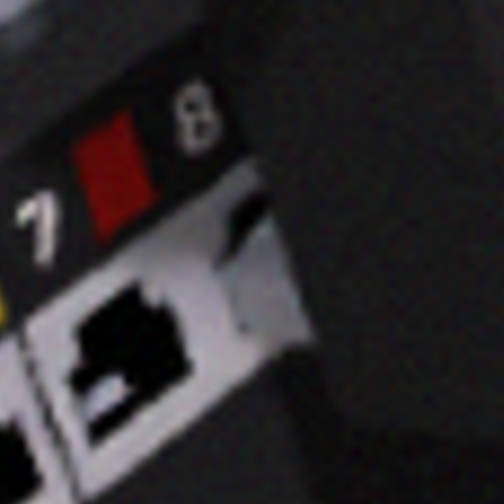

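Emit:
execute_actions(actions=[{"rows":[[0.15,0.80,0,-2.3416,1.16,4.35,-1.571,-1,-0.5,0,0.5550,0.6112,0.0,-1.4561,-0.021,2.071,-0.985,-1,0.6,-0.9],[0.15,0.80,0,-2.3416,1.16,4.35,-1.571,-1,-0.5,0,0.5550,0.6109,0.0,-1.4561,-0.021,2.070,-0.985,-1,0.6,-0.9],[0.15,0.80,0,-2.3416,1.16,4.35,-1.571,-1,-0.5,0,0.5550,0.6106,0.0,-1.4558,-0.021,2.070,-0.985,-1,0.6,-0.9],[0.15,0.80,0,-2.3416,1.16,4.35,-1.571,-1,-0.5,0,0.5550,0.6103,0.0,-1.4555,-0.021,2.070,-0.985,-1,0.6,-0.9],[0.15,0.80,0,-2.3416,1.16,4.35,-1.571,-1,-0.5,0,0.5550,0.6100,0.0,-1.4552,-0.021,2.070,-0.985,-1,0.6,-0.9]],"steps":15}], pictures=false)

Scene clock: 643.30 s of 6600.00 s.
left_arm: end_effector_position=(+0.5316, +0.1742, +0.0802) position_measured=231 object_status=3 end_effector_quat_wxyz=(+0.273, +0.718, -0.401, +0.499) | right_arm: end_effector_position=(+0.6581, +0.0837, +0.1110) position_measured=219 object_status=2 end_effector_quat_wxyz=(+0.009, +1.000, -0.009, -0.000)
Joint positions: left_arm=[ 0.151  0.799 -0.001 -2.341  1.164  4.35  -1.564] | right_arm=[ 0.557  0.615  0.002 -1.459 -0.019  2.064 -0.986]
Joint velocities: left_arm=[ 0.    -0.002 -0.001 -0.001 -0.001 -0.    -0.001] | right_arm=[-0.    -0.    -0.001 -0.     0.001  0.001 -0.002]
Steps of this call (steps 1 to 15: the robot went on to your last target; steps 16 to 90: nothing new was sent; then 4.30 s passed at rest; steps 91 to 105: all 15 steps of this action). Readings (joint positions | what the end effector reports):
91: left_arm=[0.151 0.799 -0.001 -2.341 1.164 4.350 -1.564] | right_arm=[0.557 0.616 0.002 -1.459 -0.019 2.064 -0.986] | left_arm position_measured=231 object_status=3 | right_arm position_measured=219 object_status=2
92: left_arm=[0.151 0.799 -0.001 -2.341 1.164 4.350 -1.564] | right_arm=[0.557 0.616 0.002 -1.459 -0.019 2.064 -0.986] | left_arm position_measured=231 object_status=3 | right_arm position_measured=219 object_status=2
94: left_arm=[0.151 0.799 -0.001 -2.341 1.164 4.350 -1.564] | right_arm=[0.557 0.615 0.002 -1.459 -0.019 2.064 -0.986] | left_arm position_measured=231 object_status=3 | right_arm position_measured=219 object_status=2
98: left_arm=[0.151 0.799 -0.001 -2.341 1.164 4.350 -1.564] | right_arm=[0.557 0.615 0.002 -1.459 -0.019 2.064 -0.986] | left_arm position_measured=231 object_status=3 | right_arm position_measured=219 object_status=2
105: the state above

Emit:
execute_actions(actions=[{"rows":[[0.15,0.80,0,-2.3416,1.16,4.35,-1.571,-1,-0.5,0,0.5550,0.6097,0.0,-1.4552,-0.021,2.069,-0.985,-1,0.6,-0.9],[0.15,0.80,0,-2.3416,1.16,4.35,-1.571,-1,-0.5,0,0.5550,0.6094,0.0,-1.4552,-0.021,2.069,-0.985,-1,0.6,-0.9],[0.15,0.80,0,-2.3416,1.16,4.35,-1.571,-1,-0.5,0,0.5550,0.6091,0.0,-1.4552,-0.021,2.068,-0.985,-1,0.6,-0.9]],"steps":15}], pictures=false)

Emit:
execute_actions(actions=[{"rows":[[0.15,0.80,0,-2.3416,1.16,4.35,-1.571,-1,-0.5,0,0.5550,0.6088,0.0,-1.4552,-0.021,2.068,-0.985,-1,0.6,-0.9],[0.15,0.80,0,-2.3416,1.16,4.35,-1.571,-1,-0.5,0,0.5550,0.6085,0.0,-1.4552,-0.021,2.067,-0.985,-1,0.6,-0.9]],"steps":15}], pictures=false)

Scene clock: 651.33 s of 6600.00 s.
left_arm: end_effector_position=(+0.5316, +0.1742, +0.0802) position_measured=231 object_status=3 end_effector_quat_wxyz=(+0.273, +0.718, -0.401, +0.499) | right_arm: end_effector_position=(+0.6580, +0.0837, +0.1111) position_measured=219 object_status=2 end_effector_quat_wxyz=(+0.009, +1.000, -0.009, -0.000)
Joint positions: left_arm=[ 0.151  0.799 -0.001 -2.341  1.164  4.35  -1.564] | right_arm=[ 0.557  0.615  0.002 -1.459 -0.019  2.064 -0.986]
Joint velocities: left_arm=[-0.001 -0.     0.     0.    -0.     0.     0.002] | right_arm=[ 0.     0.001  0.001 -0.001 -0.001 -0.    -0.   ]
Steps of this call (steps 1 to 15: the robot went on to your last target; steps 16 to 90: nothing new was sent; then 4.53 s passed at rest; steps 91 to 105: all 15 steps of this action). Readings (joint positions | what the end effector reports):
91: left_arm=[0.151 0.799 -0.001 -2.341 1.164 4.350 -1.564] | right_arm=[0.557 0.615 0.002 -1.459 -0.019 2.064 -0.986] | left_arm position_measured=231 object_status=3 | right_arm position_measured=219 object_status=2
92: left_arm=[0.151 0.799 -0.001 -2.341 1.164 4.350 -1.564] | right_arm=[0.557 0.615 0.002 -1.459 -0.019 2.064 -0.986] | left_arm position_measured=231 object_status=3 | right_arm position_measured=219 object_status=2
94: left_arm=[0.151 0.799 -0.001 -2.341 1.164 4.350 -1.564] | right_arm=[0.557 0.615 0.002 -1.459 -0.019 2.064 -0.986] | left_arm position_measured=231 object_status=3 | right_arm position_measured=219 object_status=2
98: left_arm=[0.151 0.799 -0.001 -2.341 1.164 4.350 -1.564] | right_arm=[0.557 0.615 0.002 -1.459 -0.019 2.064 -0.986] | left_arm position_measured=231 object_status=3 | right_arm position_measured=219 object_status=2
105: the state above

Scene clock: 651.83 s of 6600.00 s.
left_arm: end_effector_position=(+0.5316, +0.1742, +0.0802) position_measured=231 object_status=3 end_effector_quat_wxyz=(+0.273, +0.718, -0.401, +0.499) | right_arm: end_effector_position=(+0.6580, +0.0836, +0.1111) position_measured=219 object_status=2 end_effector_quat_wxyz=(+0.009, +1.000, -0.009, -0.000)
Joint positions: left_arm=[ 0.151  0.799 -0.001 -2.341  1.164  4.35  -1.564] | right_arm=[ 0.557  0.615  0.002 -1.459 -0.019  2.064 -0.986]
Joint velocities: left_arm=[ 0.    -0.    -0.     0.001 -0.001 -0.001  0.001] | right_arm=[-0.    -0.002  0.     0.    -0.     0.001  0.   ]
Steps of this call (steps 1 to 15: all 15 steps of this action). Readings (joint positions | what the end effector reports):
1: left_arm=[0.151 0.799 -0.001 -2.341 1.164 4.350 -1.564] | right_arm=[0.557 0.615 0.002 -1.459 -0.019 2.064 -0.986] | left_arm position_measured=231 object_status=3 | right_arm position_measured=219 object_status=2
2: left_arm=[0.151 0.799 -0.001 -2.341 1.164 4.350 -1.564] | right_arm=[0.557 0.615 0.002 -1.459 -0.019 2.064 -0.986] | left_arm position_measured=231 object_status=3 | right_arm position_measured=219 object_status=2
4: left_arm=[0.151 0.799 -0.001 -2.341 1.164 4.350 -1.564] | right_arm=[0.557 0.615 0.002 -1.459 -0.019 2.064 -0.986] | left_arm position_measured=231 object_status=3 | right_arm position_measured=219 object_status=2
8: left_arm=[0.151 0.799 -0.001 -2.341 1.164 4.350 -1.564] | right_arm=[0.557 0.615 0.002 -1.459 -0.019 2.064 -0.986] | left_arm position_measured=231 object_status=3 | right_arm position_measured=219 object_status=2
15: the state above

Emit:
execute_actions(actions=[{"rows":[[0.15,0.80,0,-2.3416,1.16,4.35,-1.571,-1,-0.5,0,0.5540,0.610,-0.001,-1.4552,-0.022,2.068,-0.985,-1,0.6,-0.9],[0.15,0.80,0,-2.3416,1.16,4.35,-1.571,-1,-0.5,0,0.5530,0.611,-0.002,-1.4552,-0.023,2.069,-0.985,-1,0.6,-0.9],[0.15,0.80,0,-2.3416,1.16,4.35,-1.571,-1,-0.5,0,0.5520,0.612,-0.003,-1.4552,-0.024,2.070,-0.985,-1,0.6,-0.9],[0.15,0.80,0,-2.3416,1.16,4.35,-1.571,-1,-0.5,0,0.5515,0.612,-0.0035,-1.4552,-0.0245,2.070,-0.985,-1,0.6,-0.9],[0.15,0.80,0,-2.3416,1.16,4.35,-1.571,-1,-0.5,0,0.5510,0.612,-0.004,-1.4552,-0.025,2.070,-0.985,-1,0.6,-0.9]],"steps":15}], pictures=false)

Emit:
execute_actions(actions=[{"rows":[[0.15,0.80,0,-2.3416,1.16,4.35,-1.571,-1,-0.5,0,0.5510,0.612,-0.004,-1.455,-0.025,2.073,-0.985,-1,0.6,-0.9],[0.15,0.80,0,-2.3416,1.16,4.35,-1.571,-1,-0.5,0,0.5510,0.612,-0.004,-1.454,-0.025,2.076,-0.985,-1,0.6,-0.9],[0.15,0.80,0,-2.3416,1.16,4.35,-1.571,-1,-0.5,0,0.5510,0.612,-0.004,-1.4535,-0.025,2.079,-0.985,-1,0.6,-0.9],[0.15,0.80,0,-2.3416,1.16,4.35,-1.571,-1,-0.5,0,0.5510,0.612,-0.004,-1.453,-0.025,2.082,-0.985,-1,0.6,-0.9],[0.15,0.80,0,-2.3416,1.16,4.35,-1.571,-1,-0.5,0,0.5507,0.612,-0.0045,-1.4525,-0.025,2.085,-0.985,-1,0.6,-0.9]],"steps":15}], pictures=false)

Scene clock: 665.30 s of 6600.00 s.
left_arm: end_effector_position=(+0.5316, +0.1742, +0.0802) position_measured=231 object_status=3 end_effector_quat_wxyz=(+0.273, +0.718, -0.401, +0.499) | right_arm: end_effector_position=(+0.6581, +0.0836, +0.1112) position_measured=219 object_status=2 end_effector_quat_wxyz=(+0.009, +1.000, -0.009, -0.000)
Joint positions: left_arm=[ 0.151  0.799 -0.001 -2.341  1.164  4.35  -1.564] | right_arm=[ 0.557  0.615  0.002 -1.459 -0.019  2.064 -0.986]
Joint velocities: left_arm=[-0.    -0.002 -0.     0.    -0.    -0.    -0.   ] | right_arm=[ 0.002 -0.     0.001 -0.    -0.     0.001 -0.001]
Steps of this call (steps 1 to 15: the robot went on to your last target; steps 16 to 90: nothing new was sent; then 9.97 s passed at rest; steps 91 to 105: all 15 steps of this action). Readings (joint positions | what the end effector reports):
91: left_arm=[0.151 0.799 -0.001 -2.341 1.164 4.350 -1.564] | right_arm=[0.557 0.615 0.002 -1.459 -0.019 2.064 -0.986] | left_arm position_measured=231 object_status=3 | right_arm position_measured=219 object_status=2
92: left_arm=[0.151 0.799 -0.001 -2.341 1.164 4.350 -1.564] | right_arm=[0.557 0.615 0.002 -1.459 -0.019 2.064 -0.986] | left_arm position_measured=231 object_status=3 | right_arm position_measured=219 object_status=2
94: left_arm=[0.151 0.799 -0.001 -2.341 1.164 4.350 -1.564] | right_arm=[0.557 0.615 0.002 -1.459 -0.019 2.064 -0.986] | left_arm position_measured=231 object_status=3 | right_arm position_measured=219 object_status=2
98: left_arm=[0.151 0.799 -0.001 -2.341 1.164 4.350 -1.564] | right_arm=[0.557 0.615 0.002 -1.459 -0.019 2.064 -0.986] | left_arm position_measured=231 object_status=3 | right_arm position_measured=219 object_status=2
105: the state above

Scene clock: 665.80 s of 6600.00 s.
left_arm: end_effector_position=(+0.5316, +0.1742, +0.0802) position_measured=231 object_status=3 end_effector_quat_wxyz=(+0.273, +0.718, -0.401, +0.499) | right_arm: end_effector_position=(+0.6582, +0.0837, +0.1109) position_measured=219 object_status=2 end_effector_quat_wxyz=(+0.009, +1.000, -0.009, +0.000)
Joint positions: left_arm=[ 0.151  0.799 -0.001 -2.341  1.164  4.35  -1.564] | right_arm=[ 0.557  0.615  0.002 -1.459 -0.019  2.065 -0.986]
Joint velocities: left_arm=[-0.001 -0.    -0.001 -0.001  0.    -0.    -0.   ] | right_arm=[ 0.    -0.001 -0.001  0.001  0.001 -0.001  0.002]
Steps of this call (steps 1 to 15: all 15 steps of this action). Readings (joint positions | what the end effector reports):
1: left_arm=[0.151 0.799 -0.001 -2.341 1.164 4.350 -1.564] | right_arm=[0.557 0.615 0.002 -1.459 -0.019 2.064 -0.986] | left_arm position_measured=231 object_status=3 | right_arm position_measured=219 object_status=2
2: left_arm=[0.151 0.799 -0.001 -2.341 1.164 4.350 -1.564] | right_arm=[0.557 0.615 0.002 -1.459 -0.019 2.064 -0.986] | left_arm position_measured=231 object_status=3 | right_arm position_measured=219 object_status=2
4: left_arm=[0.151 0.799 -0.001 -2.341 1.164 4.350 -1.564] | right_arm=[0.557 0.615 0.002 -1.459 -0.019 2.064 -0.986] | left_arm position_measured=231 object_status=3 | right_arm position_measured=219 object_status=2
8: left_arm=[0.151 0.799 -0.001 -2.341 1.164 4.350 -1.564] | right_arm=[0.557 0.615 0.002 -1.459 -0.019 2.064 -0.986] | left_arm position_measured=231 object_status=3 | right_arm position_measured=219 object_status=2
15: the state above

Emit:
execute_actions(actions=[{"rows":[[0.15,0.80,0,-2.3416,1.16,4.35,-1.571,-1,-0.5,0,0.554,0.613,-0.002,-1.456,-0.023,2.075,-0.985,-1,0.6,-0.9],[0.15,0.80,0,-2.3416,1.16,4.35,-1.571,-1,-0.5,0,0.557,0.613,0.0,-1.461,-0.021,2.067,-0.985,-1,0.6,-0.9],[0.15,0.80,0,-2.3416,1.16,4.35,-1.571,-1,-0.5,0,0.5585,0.610,0.0,-1.466,-0.021,2.069,-0.985,-1,0.6,-0.9],[0.15,0.80,0,-2.3416,1.16,4.35,-1.571,-1,-0.5,0,0.5595,0.607,0.0,-1.471,-0.021,2.071,-0.985,-1,0.6,-0.9],[0.15,0.80,0,-2.3416,1.16,4.35,-1.571,-1,-0.5,0,0.5605,0.604,0.0,-1.476,-0.021,2.073,-0.985,-1,0.6,-0.9],[0.15,0.80,0,-2.3416,1.16,4.35,-1.571,-1,-0.5,0,0.5615,0.601,0.0,-1.481,-0.021,2.075,-0.985,-1,0.6,-0.9],[0.15,0.80,0,-2.3416,1.16,4.35,-1.571,-1,-0.5,0,0.5625,0.598,0.0,-1.486,-0.021,2.077,-0.985,-1,0.6,-0.9],[0.15,0.80,0,-2.3416,1.16,4.35,-1.571,-1,-0.5,0,0.5625,0.597,0.0,-1.488,-0.021,2.079,-0.985,-1,0.6,-0.9]],"steps":15}], pictures=false)

Emit:
execute_actions(actions=[{"rows":[[0.15,0.80,0,-2.3416,1.16,4.35,-1.571,-1,-0.5,0,0.5588,0.6011,0.0,-1.4835,-0.021,2.0736,-0.985,-1,0.6,-0.9],[0.15,0.80,0,-2.3416,1.16,4.35,-1.571,-1,-0.5,0,0.5585,0.6020,0.0,-1.4819,-0.021,2.0730,-0.985,-1,0.6,-0.9],[0.15,0.80,0,-2.3416,1.16,4.35,-1.571,-1,-0.5,0,0.5583,0.6030,0.0,-1.4803,-0.021,2.0724,-0.985,-1,0.6,-0.9],[0.15,0.80,0,-2.3416,1.16,4.35,-1.571,-1,-0.5,0,0.5580,0.6039,0.0,-1.4787,-0.021,2.0718,-0.985,-1,0.6,-0.9],[0.15,0.80,0,-2.3416,1.16,4.35,-1.571,-1,-0.5,0,0.5577,0.6049,0.0,-1.4772,-0.021,2.0712,-0.985,-1,0.6,-0.9],[0.15,0.80,0,-2.3416,1.16,4.35,-1.571,-1,-0.5,0,0.5575,0.6058,0.0,-1.4756,-0.021,2.0706,-0.985,-1,0.6,-0.9],[0.15,0.80,0,-2.3416,1.16,4.35,-1.571,-1,-0.5,0,0.5572,0.6068,0.0,-1.4740,-0.021,2.0700,-0.985,-1,0.6,-0.9],[0.15,0.80,0,-2.3416,1.16,4.35,-1.571,-1,-0.5,0,0.5569,0.6078,0.0,-1.4724,-0.021,2.0694,-0.985,-1,0.6,-0.9],[0.15,0.80,0,-2.3416,1.16,4.35,-1.571,-1,-0.5,0,0.5567,0.6087,0.0,-1.4708,-0.021,2.0688,-0.985,-1,0.6,-0.9],[0.15,0.80,0,-2.3416,1.16,4.35,-1.571,-1,-0.5,0,0.5564,0.6097,0.0,-1.4693,-0.021,2.0682,-0.985,-1,0.6,-0.9],[0.15,0.80,0,-2.3416,1.16,4.35,-1.571,-1,-0.5,0,0.5561,0.6106,0.0,-1.4677,-0.021,2.0676,-0.985,-1,0.6,-0.9],[0.15,0.80,0,-2.3416,1.16,4.35,-1.571,-1,-0.5,0,0.5559,0.6116,0.0,-1.4661,-0.021,2.0670,-0.985,-1,0.6,-0.9],[0.15,0.80,0,-2.3416,1.16,4.35,-1.571,-1,-0.5,0,0.5556,0.6125,0.0,-1.4645,-0.021,2.0664,-0.985,-1,0.6,-0.9],[0.15,0.80,0,-2.3416,1.16,4.35,-1.571,-1,-0.5,0,0.5553,0.6135,0.0,-1.4629,-0.021,2.0658,-0.985,-1,0.6,-0.9],[0.15,0.80,0,-2.3416,1.16,4.35,-1.571,-1,-0.5,0,0.5551,0.6144,0.0,-1.4613,-0.021,2.0652,-0.985,-1,0.6,-0.9]],"steps":15}], pictures=false)

Emit:
execute_actions(actions=[{"rows":[[0.15,0.80,0,-2.3416,1.16,4.35,-1.571,-1,-0.5,0,0.5548,0.6154,0.0,-1.4598,-0.021,2.0646,-0.986,-1,0.6,-0.9],[0.15,0.80,0,-2.3416,1.16,4.35,-1.571,-1,-0.5,0,0.5545,0.6163,0.0,-1.4582,-0.021,2.0640,-0.987,-1,0.6,-0.9],[0.15,0.80,0,-2.3416,1.16,4.35,-1.571,-1,-0.5,0,0.5543,0.6173,0.0,-1.4566,-0.021,2.0634,-0.988,-1,0.6,-0.9],[0.15,0.80,0,-2.3416,1.16,4.35,-1.571,-1,-0.5,0,0.5540,0.6182,0.0,-1.4550,-0.021,2.0628,-0.989,-1,0.6,-0.9],[0.15,0.80,0,-2.3416,1.16,4.35,-1.571,-1,-0.5,0,0.5537,0.6192,0.0,-1.4534,-0.021,2.0622,-0.990,-1,0.6,-0.9],[0.15,0.80,0,-2.3416,1.16,4.35,-1.571,-1,-0.5,0,0.5535,0.6201,0.0,-1.4518,-0.021,2.0616,-0.990,-1,0.6,-0.9]],"steps":10}], pictures=false)

Scene clock: 733.70 s of 6600.00 s.
left_arm: end_effector_position=(+0.5316, +0.1742, +0.0802) position_measured=231 object_status=3 end_effector_quat_wxyz=(+0.273, +0.718, -0.401, +0.499) | right_arm: end_effector_position=(+0.6528, +0.0841, +0.1114) position_measured=219 object_status=2 end_effector_quat_wxyz=(+0.009, +1.000, -0.007, +0.000)
Joint positions: left_arm=[ 0.151  0.799 -0.001 -2.341  1.164  4.35  -1.564] | right_arm=[ 0.561  0.599  0.002 -1.485 -0.019  2.075 -0.986]
Joint velocities: left_arm=[-0.    -0.     0.001  0.     0.     0.     0.002] | right_arm=[-0.     0.    -0.001 -0.007 -0.     0.009  0.001]
Steps of this call (steps 1 to 15: the robot went on to your last target; steps 16 to 90: nothing new was sent; then 64.40 s passed at rest; steps 91 to 105: all 15 steps of this action). Readings (joint positions | what the end effector reports):
91: left_arm=[0.151 0.799 -0.001 -2.341 1.164 4.350 -1.564] | right_arm=[0.557 0.616 0.002 -1.459 -0.019 2.064 -0.986] | left_arm position_measured=231 object_status=3 | right_arm position_measured=219 object_status=2
92: left_arm=[0.151 0.799 -0.001 -2.341 1.164 4.350 -1.564] | right_arm=[0.557 0.615 0.002 -1.459 -0.019 2.064 -0.986] | left_arm position_measured=231 object_status=3 | right_arm position_measured=219 object_status=2
94: left_arm=[0.151 0.799 -0.001 -2.341 1.164 4.350 -1.564] | right_arm=[0.557 0.613 0.002 -1.463 -0.019 2.065 -0.986] | left_arm position_measured=231 object_status=3 | right_arm position_measured=219 object_status=2
98: left_arm=[0.151 0.799 -0.001 -2.341 1.164 4.350 -1.564] | right_arm=[0.559 0.604 0.002 -1.478 -0.019 2.070 -0.986] | left_arm position_measured=231 object_status=3 | right_arm position_measured=219 object_status=2
105: the state above

Scene clock: 734.20 s of 6600.00 s.
left_arm: end_effector_position=(+0.5316, +0.1742, +0.0802) position_measured=231 object_status=3 end_effector_quat_wxyz=(+0.273, +0.718, -0.401, +0.499) | right_arm: end_effector_position=(+0.6576, +0.0837, +0.1113) position_measured=219 object_status=2 end_effector_quat_wxyz=(+0.009, +1.000, -0.009, +0.001)
Joint positions: left_arm=[ 0.151  0.799 -0.001 -2.341  1.164  4.35  -1.564] | right_arm=[ 0.557  0.61   0.002 -1.467 -0.019  2.07  -0.986]
Joint velocities: left_arm=[ 0.001  0.001 -0.     0.001  0.001  0.     0.001] | right_arm=[-0.009  0.028 -0.     0.043  0.001 -0.015 -0.001]
Steps of this call (steps 1 to 15: all 15 steps of this action). Readings (joint positions | what the end effector reports):
1: left_arm=[0.151 0.799 -0.001 -2.341 1.164 4.350 -1.564] | right_arm=[0.561 0.599 0.002 -1.485 -0.019 2.075 -0.986] | left_arm position_measured=231 object_status=3 | right_arm position_measured=219 object_status=2
2: left_arm=[0.151 0.799 -0.001 -2.341 1.164 4.350 -1.564] | right_arm=[0.561 0.599 0.002 -1.485 -0.019 2.075 -0.986] | left_arm position_measured=231 object_status=3 | right_arm position_measured=219 object_status=2
4: left_arm=[0.151 0.799 -0.001 -2.341 1.164 4.350 -1.564] | right_arm=[0.560 0.600 0.002 -1.483 -0.019 2.075 -0.986] | left_arm position_measured=231 object_status=3 | right_arm position_measured=219 object_status=2
8: left_arm=[0.151 0.799 -0.001 -2.341 1.164 4.350 -1.564] | right_arm=[0.559 0.604 0.002 -1.478 -0.019 2.074 -0.986] | left_arm position_measured=231 object_status=3 | right_arm position_measured=219 object_status=2
15: the state above

Scene clock: 734.53 s of 6600.00 s.
left_arm: end_effector_position=(+0.5316, +0.1742, +0.0802) position_measured=231 object_status=3 end_effector_quat_wxyz=(+0.273, +0.718, -0.401, +0.499) | right_arm: end_effector_position=(+0.6581, +0.0837, +0.1107) position_measured=219 object_status=2 end_effector_quat_wxyz=(+0.010, +1.000, -0.009, -0.001)
Joint positions: left_arm=[ 0.151  0.799 -0.001 -2.341  1.164  4.35  -1.564] | right_arm=[ 0.557  0.617  0.002 -1.456 -0.019  2.061 -0.986]
Joint velocities: left_arm=[ 0.     0.001  0.     0.     0.    -0.    -0.   ] | right_arm=[-0.     0.005 -0.002  0.009  0.    -0.008  0.001]
Steps of this call (steps 1 to 10: all 10 steps of this action). Readings (joint positions | what the end effector reports):
1: left_arm=[0.151 0.799 -0.001 -2.341 1.164 4.350 -1.564] | right_arm=[0.557 0.611 0.002 -1.466 -0.019 2.069 -0.986] | left_arm position_measured=231 object_status=3 | right_arm position_measured=219 object_status=2
2: left_arm=[0.151 0.799 -0.001 -2.341 1.164 4.350 -1.564] | right_arm=[0.557 0.612 0.002 -1.464 -0.019 2.068 -0.986] | left_arm position_measured=231 object_status=3 | right_arm position_measured=219 object_status=2
4: left_arm=[0.151 0.799 -0.001 -2.341 1.164 4.350 -1.564] | right_arm=[0.557 0.614 0.002 -1.461 -0.019 2.066 -0.986] | left_arm position_measured=231 object_status=3 | right_arm position_measured=219 object_status=2
8: left_arm=[0.151 0.799 -0.001 -2.341 1.164 4.350 -1.564] | right_arm=[0.557 0.617 0.002 -1.457 -0.019 2.062 -0.986] | left_arm position_measured=231 object_status=3 | right_arm position_measured=219 object_status=2
10: the state above

Emit:
execute_actions(actions=[{"rows":[[0.15,0.8,0,-2.3416,1.16,4.35,-1.571,-1,-0.5,0,0.557,0.613,0,-1.461,-0.021,2.067,-0.985,-1,0.6,-0.9],[0.15,0.8,0,-2.3416,1.16,4.35,-1.571,-1,-0.5,0,0.559,0.609,0,-1.468,-0.021,2.070,-0.985,-1,0.6,-0.9],[0.15,0.8,0,-2.3416,1.16,4.35,-1.571,-1,-0.5,0,0.5605,0.605,0,-1.475,-0.021,2.073,-0.985,-1,0.6,-0.9],[0.15,0.8,0,-2.3416,1.16,4.35,-1.571,-1,-0.5,0,0.561,0.601,0,-1.481,-0.021,2.077,-0.985,-1,0.6,-0.9]],"steps":12}], pictures=false)

Emit:
execute_actions(actions=[{"rows":[[0.15,0.8,0,-2.3416,1.16,4.35,-1.571,-1,-0.5,0,0.5572,0.6054,0,-1.4752,-0.021,2.0698,-0.985,-1,0.6,-0.9],[0.15,0.8,0,-2.3416,1.16,4.35,-1.571,-1,-0.5,0,0.5569,0.6064,0,-1.4736,-0.021,2.0692,-0.985,-1,0.6,-0.9],[0.15,0.8,0,-2.3416,1.16,4.35,-1.571,-1,-0.5,0,0.5566,0.6074,0,-1.472,-0.021,2.0686,-0.985,-1,0.6,-0.9],[0.15,0.8,0,-2.3416,1.16,4.35,-1.571,-1,-0.5,0,0.5564,0.6083,0,-1.4704,-0.021,2.068,-0.985,-1,0.6,-0.9],[0.15,0.8,0,-2.3416,1.16,4.35,-1.571,-1,-0.5,0,0.5561,0.6093,0,-1.4689,-0.021,2.0674,-0.985,-1,0.6,-0.9],[0.15,0.8,0,-2.3416,1.16,4.35,-1.571,-1,-0.5,0,0.5558,0.6102,0,-1.4673,-0.021,2.0668,-0.985,-1,0.6,-0.9],[0.15,0.8,0,-2.3416,1.16,4.35,-1.571,-1,-0.5,0,0.5556,0.6112,0,-1.4657,-0.021,2.0662,-0.985,-1,0.6,-0.9],[0.15,0.8,0,-2.3416,1.16,4.35,-1.571,-1,-0.5,0,0.5553,0.6121,0,-1.4641,-0.021,2.0656,-0.985,-1,0.6,-0.9],[0.15,0.8,0,-2.3416,1.16,4.35,-1.571,-1,-0.5,0,0.5550,0.6131,0,-1.4625,-0.021,2.065,-0.985,-1,0.6,-0.9],[0.15,0.8,0,-2.3416,1.16,4.35,-1.571,-1,-0.5,0,0.5548,0.614,0,-1.4609,-0.021,2.0644,-0.985,-1,0.6,-0.9]],"steps":10}], pictures=false)

Emit:
execute_actions(actions=[{"rows":[[0.15,0.8,0,-2.3416,1.16,4.35,-1.571,-1,-0.5,0,0.5545,0.615,0,-1.4594,-0.021,2.0638,-0.986,-1,0.6,-0.9],[0.15,0.8,0,-2.3416,1.16,4.35,-1.571,-1,-0.5,0,0.5542,0.6159,0,-1.4578,-0.021,2.0632,-0.987,-1,0.6,-0.9],[0.15,0.8,0,-2.3416,1.16,4.35,-1.571,-1,-0.5,0,0.554,0.6169,0,-1.4562,-0.021,2.0626,-0.988,-1,0.6,-0.9],[0.15,0.8,0,-2.3416,1.16,4.35,-1.571,-1,-0.5,0,0.5537,0.6178,0,-1.4546,-0.021,2.062,-0.989,-1,0.6,-0.9],[0.15,0.8,0,-2.3416,1.16,4.35,-1.571,-1,-0.5,0,0.5534,0.6188,0,-1.453,-0.021,2.0614,-0.99,-1,0.6,-0.9],[0.15,0.8,0,-2.3416,1.16,4.35,-1.571,-1,-0.5,0,0.5532,0.6197,0,-1.4514,-0.021,2.0608,-0.99,-1,0.6,-0.9]],"steps":12}], pictures=false)

Scene clock: 763.30 s of 6600.00 s.
left_arm: end_effector_position=(+0.5316, +0.1742, +0.0802) position_measured=231 object_status=3 end_effector_quat_wxyz=(+0.273, +0.718, -0.401, +0.499) | right_arm: end_effector_position=(+0.6547, +0.0839, +0.1116) position_measured=219 object_status=2 end_effector_quat_wxyz=(+0.009, +1.000, -0.007, +0.001)
Joint positions: left_arm=[ 0.151  0.799 -0.001 -2.341  1.164  4.35  -1.564] | right_arm=[ 0.56   0.603  0.002 -1.478 -0.019  2.073 -0.986]
Joint velocities: left_arm=[-0.001  0.     0.     0.     0.     0.     0.   ] | right_arm=[ 0.001 -0.001  0.001 -0.005  0.     0.012  0.001]
Steps of this call (steps 1 to 15: the robot went on to your last target; steps 16 to 90: nothing new was sent; then 25.37 s passed at rest; steps 91 to 102: all 12 steps of this action). Readings (joint positions | what the end effector reports):
91: left_arm=[0.151 0.799 -0.001 -2.341 1.164 4.350 -1.564] | right_arm=[0.557 0.617 0.002 -1.456 -0.019 2.061 -0.986] | left_arm position_measured=231 object_status=3 | right_arm position_measured=219 object_status=2
92: left_arm=[0.151 0.799 -0.001 -2.341 1.164 4.350 -1.564] | right_arm=[0.557 0.616 0.002 -1.459 -0.019 2.062 -0.986] | left_arm position_measured=231 object_status=3 | right_arm position_measured=219 object_status=2
94: left_arm=[0.151 0.799 -0.001 -2.341 1.164 4.350 -1.564] | right_arm=[0.558 0.610 0.002 -1.468 -0.019 2.066 -0.986] | left_arm position_measured=231 object_status=3 | right_arm position_measured=219 object_status=2
98: left_arm=[0.151 0.799 -0.001 -2.341 1.164 4.350 -1.564] | right_arm=[0.559 0.604 0.002 -1.477 -0.019 2.070 -0.986] | left_arm position_measured=231 object_status=3 | right_arm position_measured=219 object_status=2
102: the state above

Scene clock: 763.63 s of 6600.00 s.
left_arm: end_effector_position=(+0.5316, +0.1742, +0.0802) position_measured=231 object_status=3 end_effector_quat_wxyz=(+0.273, +0.718, -0.401, +0.499) | right_arm: end_effector_position=(+0.6577, +0.0834, +0.1117) position_measured=219 object_status=2 end_effector_quat_wxyz=(+0.009, +1.000, -0.009, +0.001)
Joint positions: left_arm=[ 0.151  0.799 -0.001 -2.341  1.164  4.35  -1.564] | right_arm=[ 0.557  0.61   0.002 -1.467 -0.019  2.069 -0.986]
Joint velocities: left_arm=[ 0.001 -0.001 -0.001 -0.001 -0.    -0.    -0.   ] | right_arm=[-0.007  0.028  0.002  0.041 -0.    -0.019  0.   ]
Steps of this call (steps 1 to 10: all 10 steps of this action). Readings (joint positions | what the end effector reports):
1: left_arm=[0.151 0.799 -0.001 -2.341 1.164 4.350 -1.564] | right_arm=[0.560 0.603 0.002 -1.478 -0.019 2.073 -0.986] | left_arm position_measured=231 object_status=3 | right_arm position_measured=219 object_status=2
2: left_arm=[0.151 0.799 -0.001 -2.341 1.164 4.350 -1.564] | right_arm=[0.559 0.604 0.002 -1.477 -0.019 2.073 -0.986] | left_arm position_measured=231 object_status=3 | right_arm position_measured=219 object_status=2
4: left_arm=[0.151 0.799 -0.001 -2.341 1.164 4.350 -1.564] | right_arm=[0.559 0.605 0.002 -1.475 -0.019 2.072 -0.986] | left_arm position_measured=231 object_status=3 | right_arm position_measured=219 object_status=2
8: left_arm=[0.151 0.799 -0.001 -2.341 1.164 4.350 -1.564] | right_arm=[0.557 0.608 0.002 -1.470 -0.019 2.070 -0.986] | left_arm position_measured=231 object_status=3 | right_arm position_measured=219 object_status=2
10: the state above

Scene clock: 764.03 s of 6600.00 s.
left_arm: end_effector_position=(+0.5316, +0.1742, +0.0802) position_measured=231 object_status=3 end_effector_quat_wxyz=(+0.273, +0.718, -0.401, +0.499) | right_arm: end_effector_position=(+0.6579, +0.0835, +0.1115) position_measured=219 object_status=2 end_effector_quat_wxyz=(+0.010, +1.000, -0.009, -0.001)
Joint positions: left_arm=[ 0.151  0.799 -0.001 -2.341  1.164  4.35  -1.564] | right_arm=[ 0.557  0.617  0.002 -1.455 -0.019  2.059 -0.986]
Joint velocities: left_arm=[ 0.     0.001  0.001 -0.001  0.001 -0.001 -0.001] | right_arm=[ 0.001  0.003 -0.001  0.005  0.001 -0.006  0.002]
Steps of this call (steps 1 to 12: all 12 steps of this action). Readings (joint positions | what the end effector reports):
1: left_arm=[0.151 0.799 -0.001 -2.341 1.164 4.350 -1.564] | right_arm=[0.557 0.611 0.002 -1.465 -0.019 2.068 -0.986] | left_arm position_measured=231 object_status=3 | right_arm position_measured=219 object_status=2
2: left_arm=[0.151 0.799 -0.001 -2.341 1.164 4.350 -1.564] | right_arm=[0.557 0.612 0.002 -1.464 -0.019 2.067 -0.986] | left_arm position_measured=231 object_status=3 | right_arm position_measured=219 object_status=2
4: left_arm=[0.151 0.799 -0.001 -2.341 1.164 4.350 -1.564] | right_arm=[0.557 0.614 0.002 -1.461 -0.019 2.065 -0.986] | left_arm position_measured=231 object_status=3 | right_arm position_measured=219 object_status=2
8: left_arm=[0.151 0.799 -0.001 -2.341 1.164 4.350 -1.564] | right_arm=[0.557 0.616 0.002 -1.456 -0.019 2.060 -0.986] | left_arm position_measured=231 object_status=3 | right_arm position_measured=219 object_status=2
12: the state above

Emit:
execute_actions(actions=[{"rows":[[0.15,0.8,0,-2.3416,1.16,4.35,-1.571,-1,-0.5,0,0.554,0.619,0,-1.4514,-0.021,2.064,-0.988,-1,0.6,-0.9],[0.15,0.8,0,-2.3416,1.16,4.35,-1.571,-1,-0.5,0,0.5545,0.6185,0,-1.4514,-0.021,2.067,-0.988,-1,0.6,-0.9],[0.15,0.8,0,-2.3416,1.16,4.35,-1.571,-1,-0.5,0,0.555,0.618,0,-1.451,-0.021,2.070,-0.988,-1,0.6,-0.9],[0.15,0.8,0,-2.3416,1.16,4.35,-1.571,-1,-0.5,0,0.555,0.6175,0,-1.451,-0.021,2.073,-0.988,-1,0.6,-0.9],[0.15,0.8,0,-2.3416,1.16,4.35,-1.571,-1,-0.5,0,0.555,0.6175,0,-1.4505,-0.021,2.076,-0.988,-1,0.6,-0.9]],"steps":15}], pictures=false)

Scene clock: 775.70 s of 6600.00 s.
left_arm: end_effector_position=(+0.5316, +0.1742, +0.0802) position_measured=231 object_status=3 end_effector_quat_wxyz=(+0.273, +0.718, -0.401, +0.499) | right_arm: end_effector_position=(+0.6580, +0.0836, +0.1115) position_measured=219 object_status=2 end_effector_quat_wxyz=(+0.010, +1.000, -0.009, -0.001)
Joint positions: left_arm=[ 0.151  0.799 -0.001 -2.341  1.164  4.35  -1.564] | right_arm=[ 0.557  0.617  0.002 -1.454 -0.019  2.059 -0.986]
Joint velocities: left_arm=[-0.     0.001  0.    -0.001 -0.     0.    -0.001] | right_arm=[ 0.    -0.    -0.001  0.001  0.001  0.001 -0.001]
Steps of this call (steps 1 to 15: the robot went on to your last target; steps 16 to 90: nothing new was sent; then 8.17 s passed at rest; steps 91 to 105: all 15 steps of this action). Readings (joint positions | what the end effector reports):
91: left_arm=[0.151 0.799 -0.001 -2.341 1.164 4.350 -1.564] | right_arm=[0.557 0.617 0.002 -1.454 -0.019 2.058 -0.986] | left_arm position_measured=231 object_status=3 | right_arm position_measured=219 object_status=2
92: left_arm=[0.151 0.799 -0.001 -2.341 1.164 4.350 -1.564] | right_arm=[0.557 0.617 0.002 -1.454 -0.019 2.058 -0.986] | left_arm position_measured=231 object_status=3 | right_arm position_measured=219 object_status=2
94: left_arm=[0.151 0.799 -0.001 -2.341 1.164 4.350 -1.564] | right_arm=[0.557 0.617 0.002 -1.454 -0.019 2.059 -0.986] | left_arm position_measured=231 object_status=3 | right_arm position_measured=219 object_status=2
98: left_arm=[0.151 0.799 -0.001 -2.341 1.164 4.350 -1.564] | right_arm=[0.557 0.617 0.002 -1.454 -0.019 2.059 -0.986] | left_arm position_measured=231 object_status=3 | right_arm position_measured=219 object_status=2
105: the state above

Emit:
execute_actions(actions=[{"rows":[[0.15,0.8,0,-2.3416,1.16,4.35,-1.571,-1,-0.5,0,0.557,0.613,0,-1.461,-0.021,2.067,-0.985,-1,0.6,-0.9],[0.15,0.8,0,-2.3416,1.16,4.35,-1.571,-1,-0.5,0,0.559,0.609,0,-1.468,-0.021,2.070,-0.985,-1,0.6,-0.9],[0.15,0.8,0,-2.3416,1.16,4.35,-1.571,-1,-0.5,0,0.5605,0.605,0,-1.475,-0.021,2.074,-0.985,-1,0.6,-0.9],[0.15,0.8,0,-2.3416,1.16,4.35,-1.571,-1,-0.5,0,0.5615,0.602,0,-1.482,-0.021,2.079,-0.985,-1,0.6,-0.9]],"steps":12}], pictures=false)

Emit:
execute_actions(actions=[{"rows":[[0.15,0.8,0,-2.3416,1.16,4.35,-1.571,-1,-0.5,0,0.5578,0.6064,0,-1.476,-0.021,2.0716,-0.985,-1,0.6,-0.9],[0.15,0.8,0,-2.3416,1.16,4.35,-1.571,-1,-0.5,0,0.5575,0.6074,0,-1.4744,-0.021,2.071,-0.985,-1,0.6,-0.9],[0.15,0.8,0,-2.3416,1.16,4.35,-1.571,-1,-0.5,0,0.5572,0.6084,0,-1.4728,-0.021,2.0704,-0.985,-1,0.6,-0.9],[0.15,0.8,0,-2.3416,1.16,4.35,-1.571,-1,-0.5,0,0.5569,0.6093,0,-1.4712,-0.021,2.0698,-0.985,-1,0.6,-0.9],[0.15,0.8,0,-2.3416,1.16,4.35,-1.571,-1,-0.5,0,0.5567,0.6103,0,-1.4697,-0.021,2.0692,-0.985,-1,0.6,-0.9],[0.15,0.8,0,-2.3416,1.16,4.35,-1.571,-1,-0.5,0,0.5564,0.6112,0,-1.4681,-0.021,2.0686,-0.985,-1,0.6,-0.9],[0.15,0.8,0,-2.3416,1.16,4.35,-1.571,-1,-0.5,0,0.5561,0.6122,0,-1.4665,-0.021,2.068,-0.985,-1,0.6,-0.9],[0.15,0.8,0,-2.3416,1.16,4.35,-1.571,-1,-0.5,0,0.5559,0.6131,0,-1.4649,-0.021,2.0674,-0.985,-1,0.6,-0.9],[0.15,0.8,0,-2.3416,1.16,4.35,-1.571,-1,-0.5,0,0.5556,0.6141,0,-1.4633,-0.021,2.0668,-0.985,-1,0.6,-0.9],[0.15,0.8,0,-2.3416,1.16,4.35,-1.571,-1,-0.5,0,0.5553,0.615,0,-1.4617,-0.021,2.0662,-0.985,-1,0.6,-0.9]],"steps":10}], pictures=false)

Emit:
execute_actions(actions=[{"rows":[[0.15,0.8,0,-2.3416,1.16,4.35,-1.571,-1,-0.5,0,0.5551,0.616,0,-1.4602,-0.021,2.0656,-0.986,-1,0.6,-0.9],[0.15,0.8,0,-2.3416,1.16,4.35,-1.571,-1,-0.5,0,0.5548,0.6169,0,-1.4586,-0.021,2.065,-0.987,-1,0.6,-0.9],[0.15,0.8,0,-2.3416,1.16,4.35,-1.571,-1,-0.5,0,0.5545,0.6179,0,-1.457,-0.021,2.0644,-0.988,-1,0.6,-0.9],[0.15,0.8,0,-2.3416,1.16,4.35,-1.571,-1,-0.5,0,0.5543,0.6188,0,-1.4554,-0.021,2.0638,-0.989,-1,0.6,-0.9],[0.15,0.8,0,-2.3416,1.16,4.35,-1.571,-1,-0.5,0,0.554,0.6198,0,-1.4538,-0.021,2.0632,-0.99,-1,0.6,-0.9],[0.15,0.8,0,-2.3416,1.16,4.35,-1.571,-1,-0.5,0,0.5537,0.6207,0,-1.4522,-0.021,2.0626,-0.99,-1,0.6,-0.9]],"steps":12}], pictures=false)

Scene clock: 793.37 s of 6600.00 s.
left_arm: end_effector_position=(+0.5316, +0.1742, +0.0802) position_measured=231 object_status=3 end_effector_quat_wxyz=(+0.273, +0.718, -0.401, +0.499) | right_arm: end_effector_position=(+0.6542, +0.0840, +0.1103) position_measured=219 object_status=2 end_effector_quat_wxyz=(+0.009, +1.000, -0.007, +0.000)
Joint positions: left_arm=[ 0.151  0.799 -0.001 -2.341  1.164  4.35  -1.564] | right_arm=[ 0.56   0.604  0.002 -1.479 -0.019  2.074 -0.986]
Joint velocities: left_arm=[-0.001 -0.    -0.002 -0.    -0.001 -0.     0.001] | right_arm=[-0.001 -0.003 -0.001 -0.006  0.001  0.013 -0.001]
Steps of this call (steps 1 to 15: the robot went on to your last target; steps 16 to 90: nothing new was sent; then 14.27 s passed at rest; steps 91 to 102: all 12 steps of this action). Readings (joint positions | what the end effector reports):
91: left_arm=[0.151 0.799 -0.001 -2.341 1.164 4.350 -1.564] | right_arm=[0.557 0.616 0.002 -1.456 -0.019 2.059 -0.986] | left_arm position_measured=231 object_status=3 | right_arm position_measured=219 object_status=2
92: left_arm=[0.151 0.799 -0.001 -2.341 1.164 4.350 -1.564] | right_arm=[0.557 0.615 0.002 -1.459 -0.019 2.061 -0.986] | left_arm position_measured=231 object_status=3 | right_arm position_measured=219 object_status=2
94: left_arm=[0.151 0.799 -0.001 -2.341 1.164 4.350 -1.564] | right_arm=[0.558 0.610 0.002 -1.468 -0.019 2.065 -0.986] | left_arm position_measured=231 object_status=3 | right_arm position_measured=219 object_status=2
98: left_arm=[0.151 0.799 -0.001 -2.341 1.164 4.350 -1.564] | right_arm=[0.560 0.605 0.002 -1.478 -0.019 2.071 -0.986] | left_arm position_measured=231 object_status=3 | right_arm position_measured=219 object_status=2
102: the state above

Scene clock: 793.70 s of 6600.00 s.
left_arm: end_effector_position=(+0.5316, +0.1742, +0.0802) position_measured=231 object_status=3 end_effector_quat_wxyz=(+0.273, +0.718, -0.401, +0.499) | right_arm: end_effector_position=(+0.6575, +0.0837, +0.1109) position_measured=219 object_status=2 end_effector_quat_wxyz=(+0.009, +1.000, -0.009, +0.001)
Joint positions: left_arm=[ 0.151  0.799 -0.001 -2.341  1.164  4.35  -1.564] | right_arm=[ 0.557  0.611  0.002 -1.467 -0.019  2.071 -0.986]
Joint velocities: left_arm=[-0.001  0.001  0.001 -0.001  0.    -0.     0.002] | right_arm=[-0.008  0.026 -0.001  0.042 -0.    -0.013 -0.001]
Steps of this call (steps 1 to 10: all 10 steps of this action). Readings (joint positions | what the end effector reports):
1: left_arm=[0.151 0.799 -0.001 -2.341 1.164 4.350 -1.564] | right_arm=[0.560 0.604 0.002 -1.479 -0.019 2.074 -0.986] | left_arm position_measured=231 object_status=3 | right_arm position_measured=219 object_status=2
2: left_arm=[0.151 0.799 -0.001 -2.341 1.164 4.350 -1.564] | right_arm=[0.560 0.605 0.002 -1.478 -0.019 2.074 -0.986] | left_arm position_measured=231 object_status=3 | right_arm position_measured=219 object_status=2
4: left_arm=[0.151 0.799 -0.001 -2.341 1.164 4.350 -1.564] | right_arm=[0.559 0.606 0.002 -1.476 -0.019 2.074 -0.986] | left_arm position_measured=231 object_status=3 | right_arm position_measured=219 object_status=2
8: left_arm=[0.151 0.799 -0.001 -2.341 1.164 4.350 -1.564] | right_arm=[0.558 0.609 0.002 -1.470 -0.019 2.072 -0.986] | left_arm position_measured=231 object_status=3 | right_arm position_measured=219 object_status=2
10: the state above

Scene clock: 794.10 s of 6600.00 s.
left_arm: end_effector_position=(+0.5316, +0.1742, +0.0802) position_measured=231 object_status=3 end_effector_quat_wxyz=(+0.273, +0.718, -0.401, +0.499) | right_arm: end_effector_position=(+0.6581, +0.0838, +0.1107) position_measured=219 object_status=2 end_effector_quat_wxyz=(+0.010, +1.000, -0.009, -0.001)
Joint positions: left_arm=[ 0.151  0.799 -0.001 -2.341  1.164  4.35  -1.564] | right_arm=[ 0.557  0.618  0.002 -1.456 -0.019  2.061 -0.986]
Joint velocities: left_arm=[ 0.001 -0.001 -0.002  0.001  0.001 -0.001  0.   ] | right_arm=[ 0.001  0.003  0.     0.005 -0.001 -0.003 -0.001]
Steps of this call (steps 1 to 12: all 12 steps of this action). Readings (joint positions | what the end effector reports):
1: left_arm=[0.151 0.799 -0.001 -2.341 1.164 4.350 -1.564] | right_arm=[0.557 0.612 0.002 -1.466 -0.019 2.070 -0.986] | left_arm position_measured=231 object_status=3 | right_arm position_measured=219 object_status=2
2: left_arm=[0.151 0.799 -0.001 -2.341 1.164 4.350 -1.564] | right_arm=[0.557 0.613 0.002 -1.464 -0.019 2.069 -0.986] | left_arm position_measured=231 object_status=3 | right_arm position_measured=219 object_status=2
4: left_arm=[0.151 0.799 -0.001 -2.341 1.164 4.350 -1.564] | right_arm=[0.557 0.615 0.002 -1.462 -0.019 2.067 -0.986] | left_arm position_measured=231 object_status=3 | right_arm position_measured=219 object_status=2
8: left_arm=[0.151 0.799 -0.001 -2.341 1.164 4.350 -1.564] | right_arm=[0.557 0.617 0.002 -1.457 -0.019 2.063 -0.986] | left_arm position_measured=231 object_status=3 | right_arm position_measured=219 object_status=2
12: the state above


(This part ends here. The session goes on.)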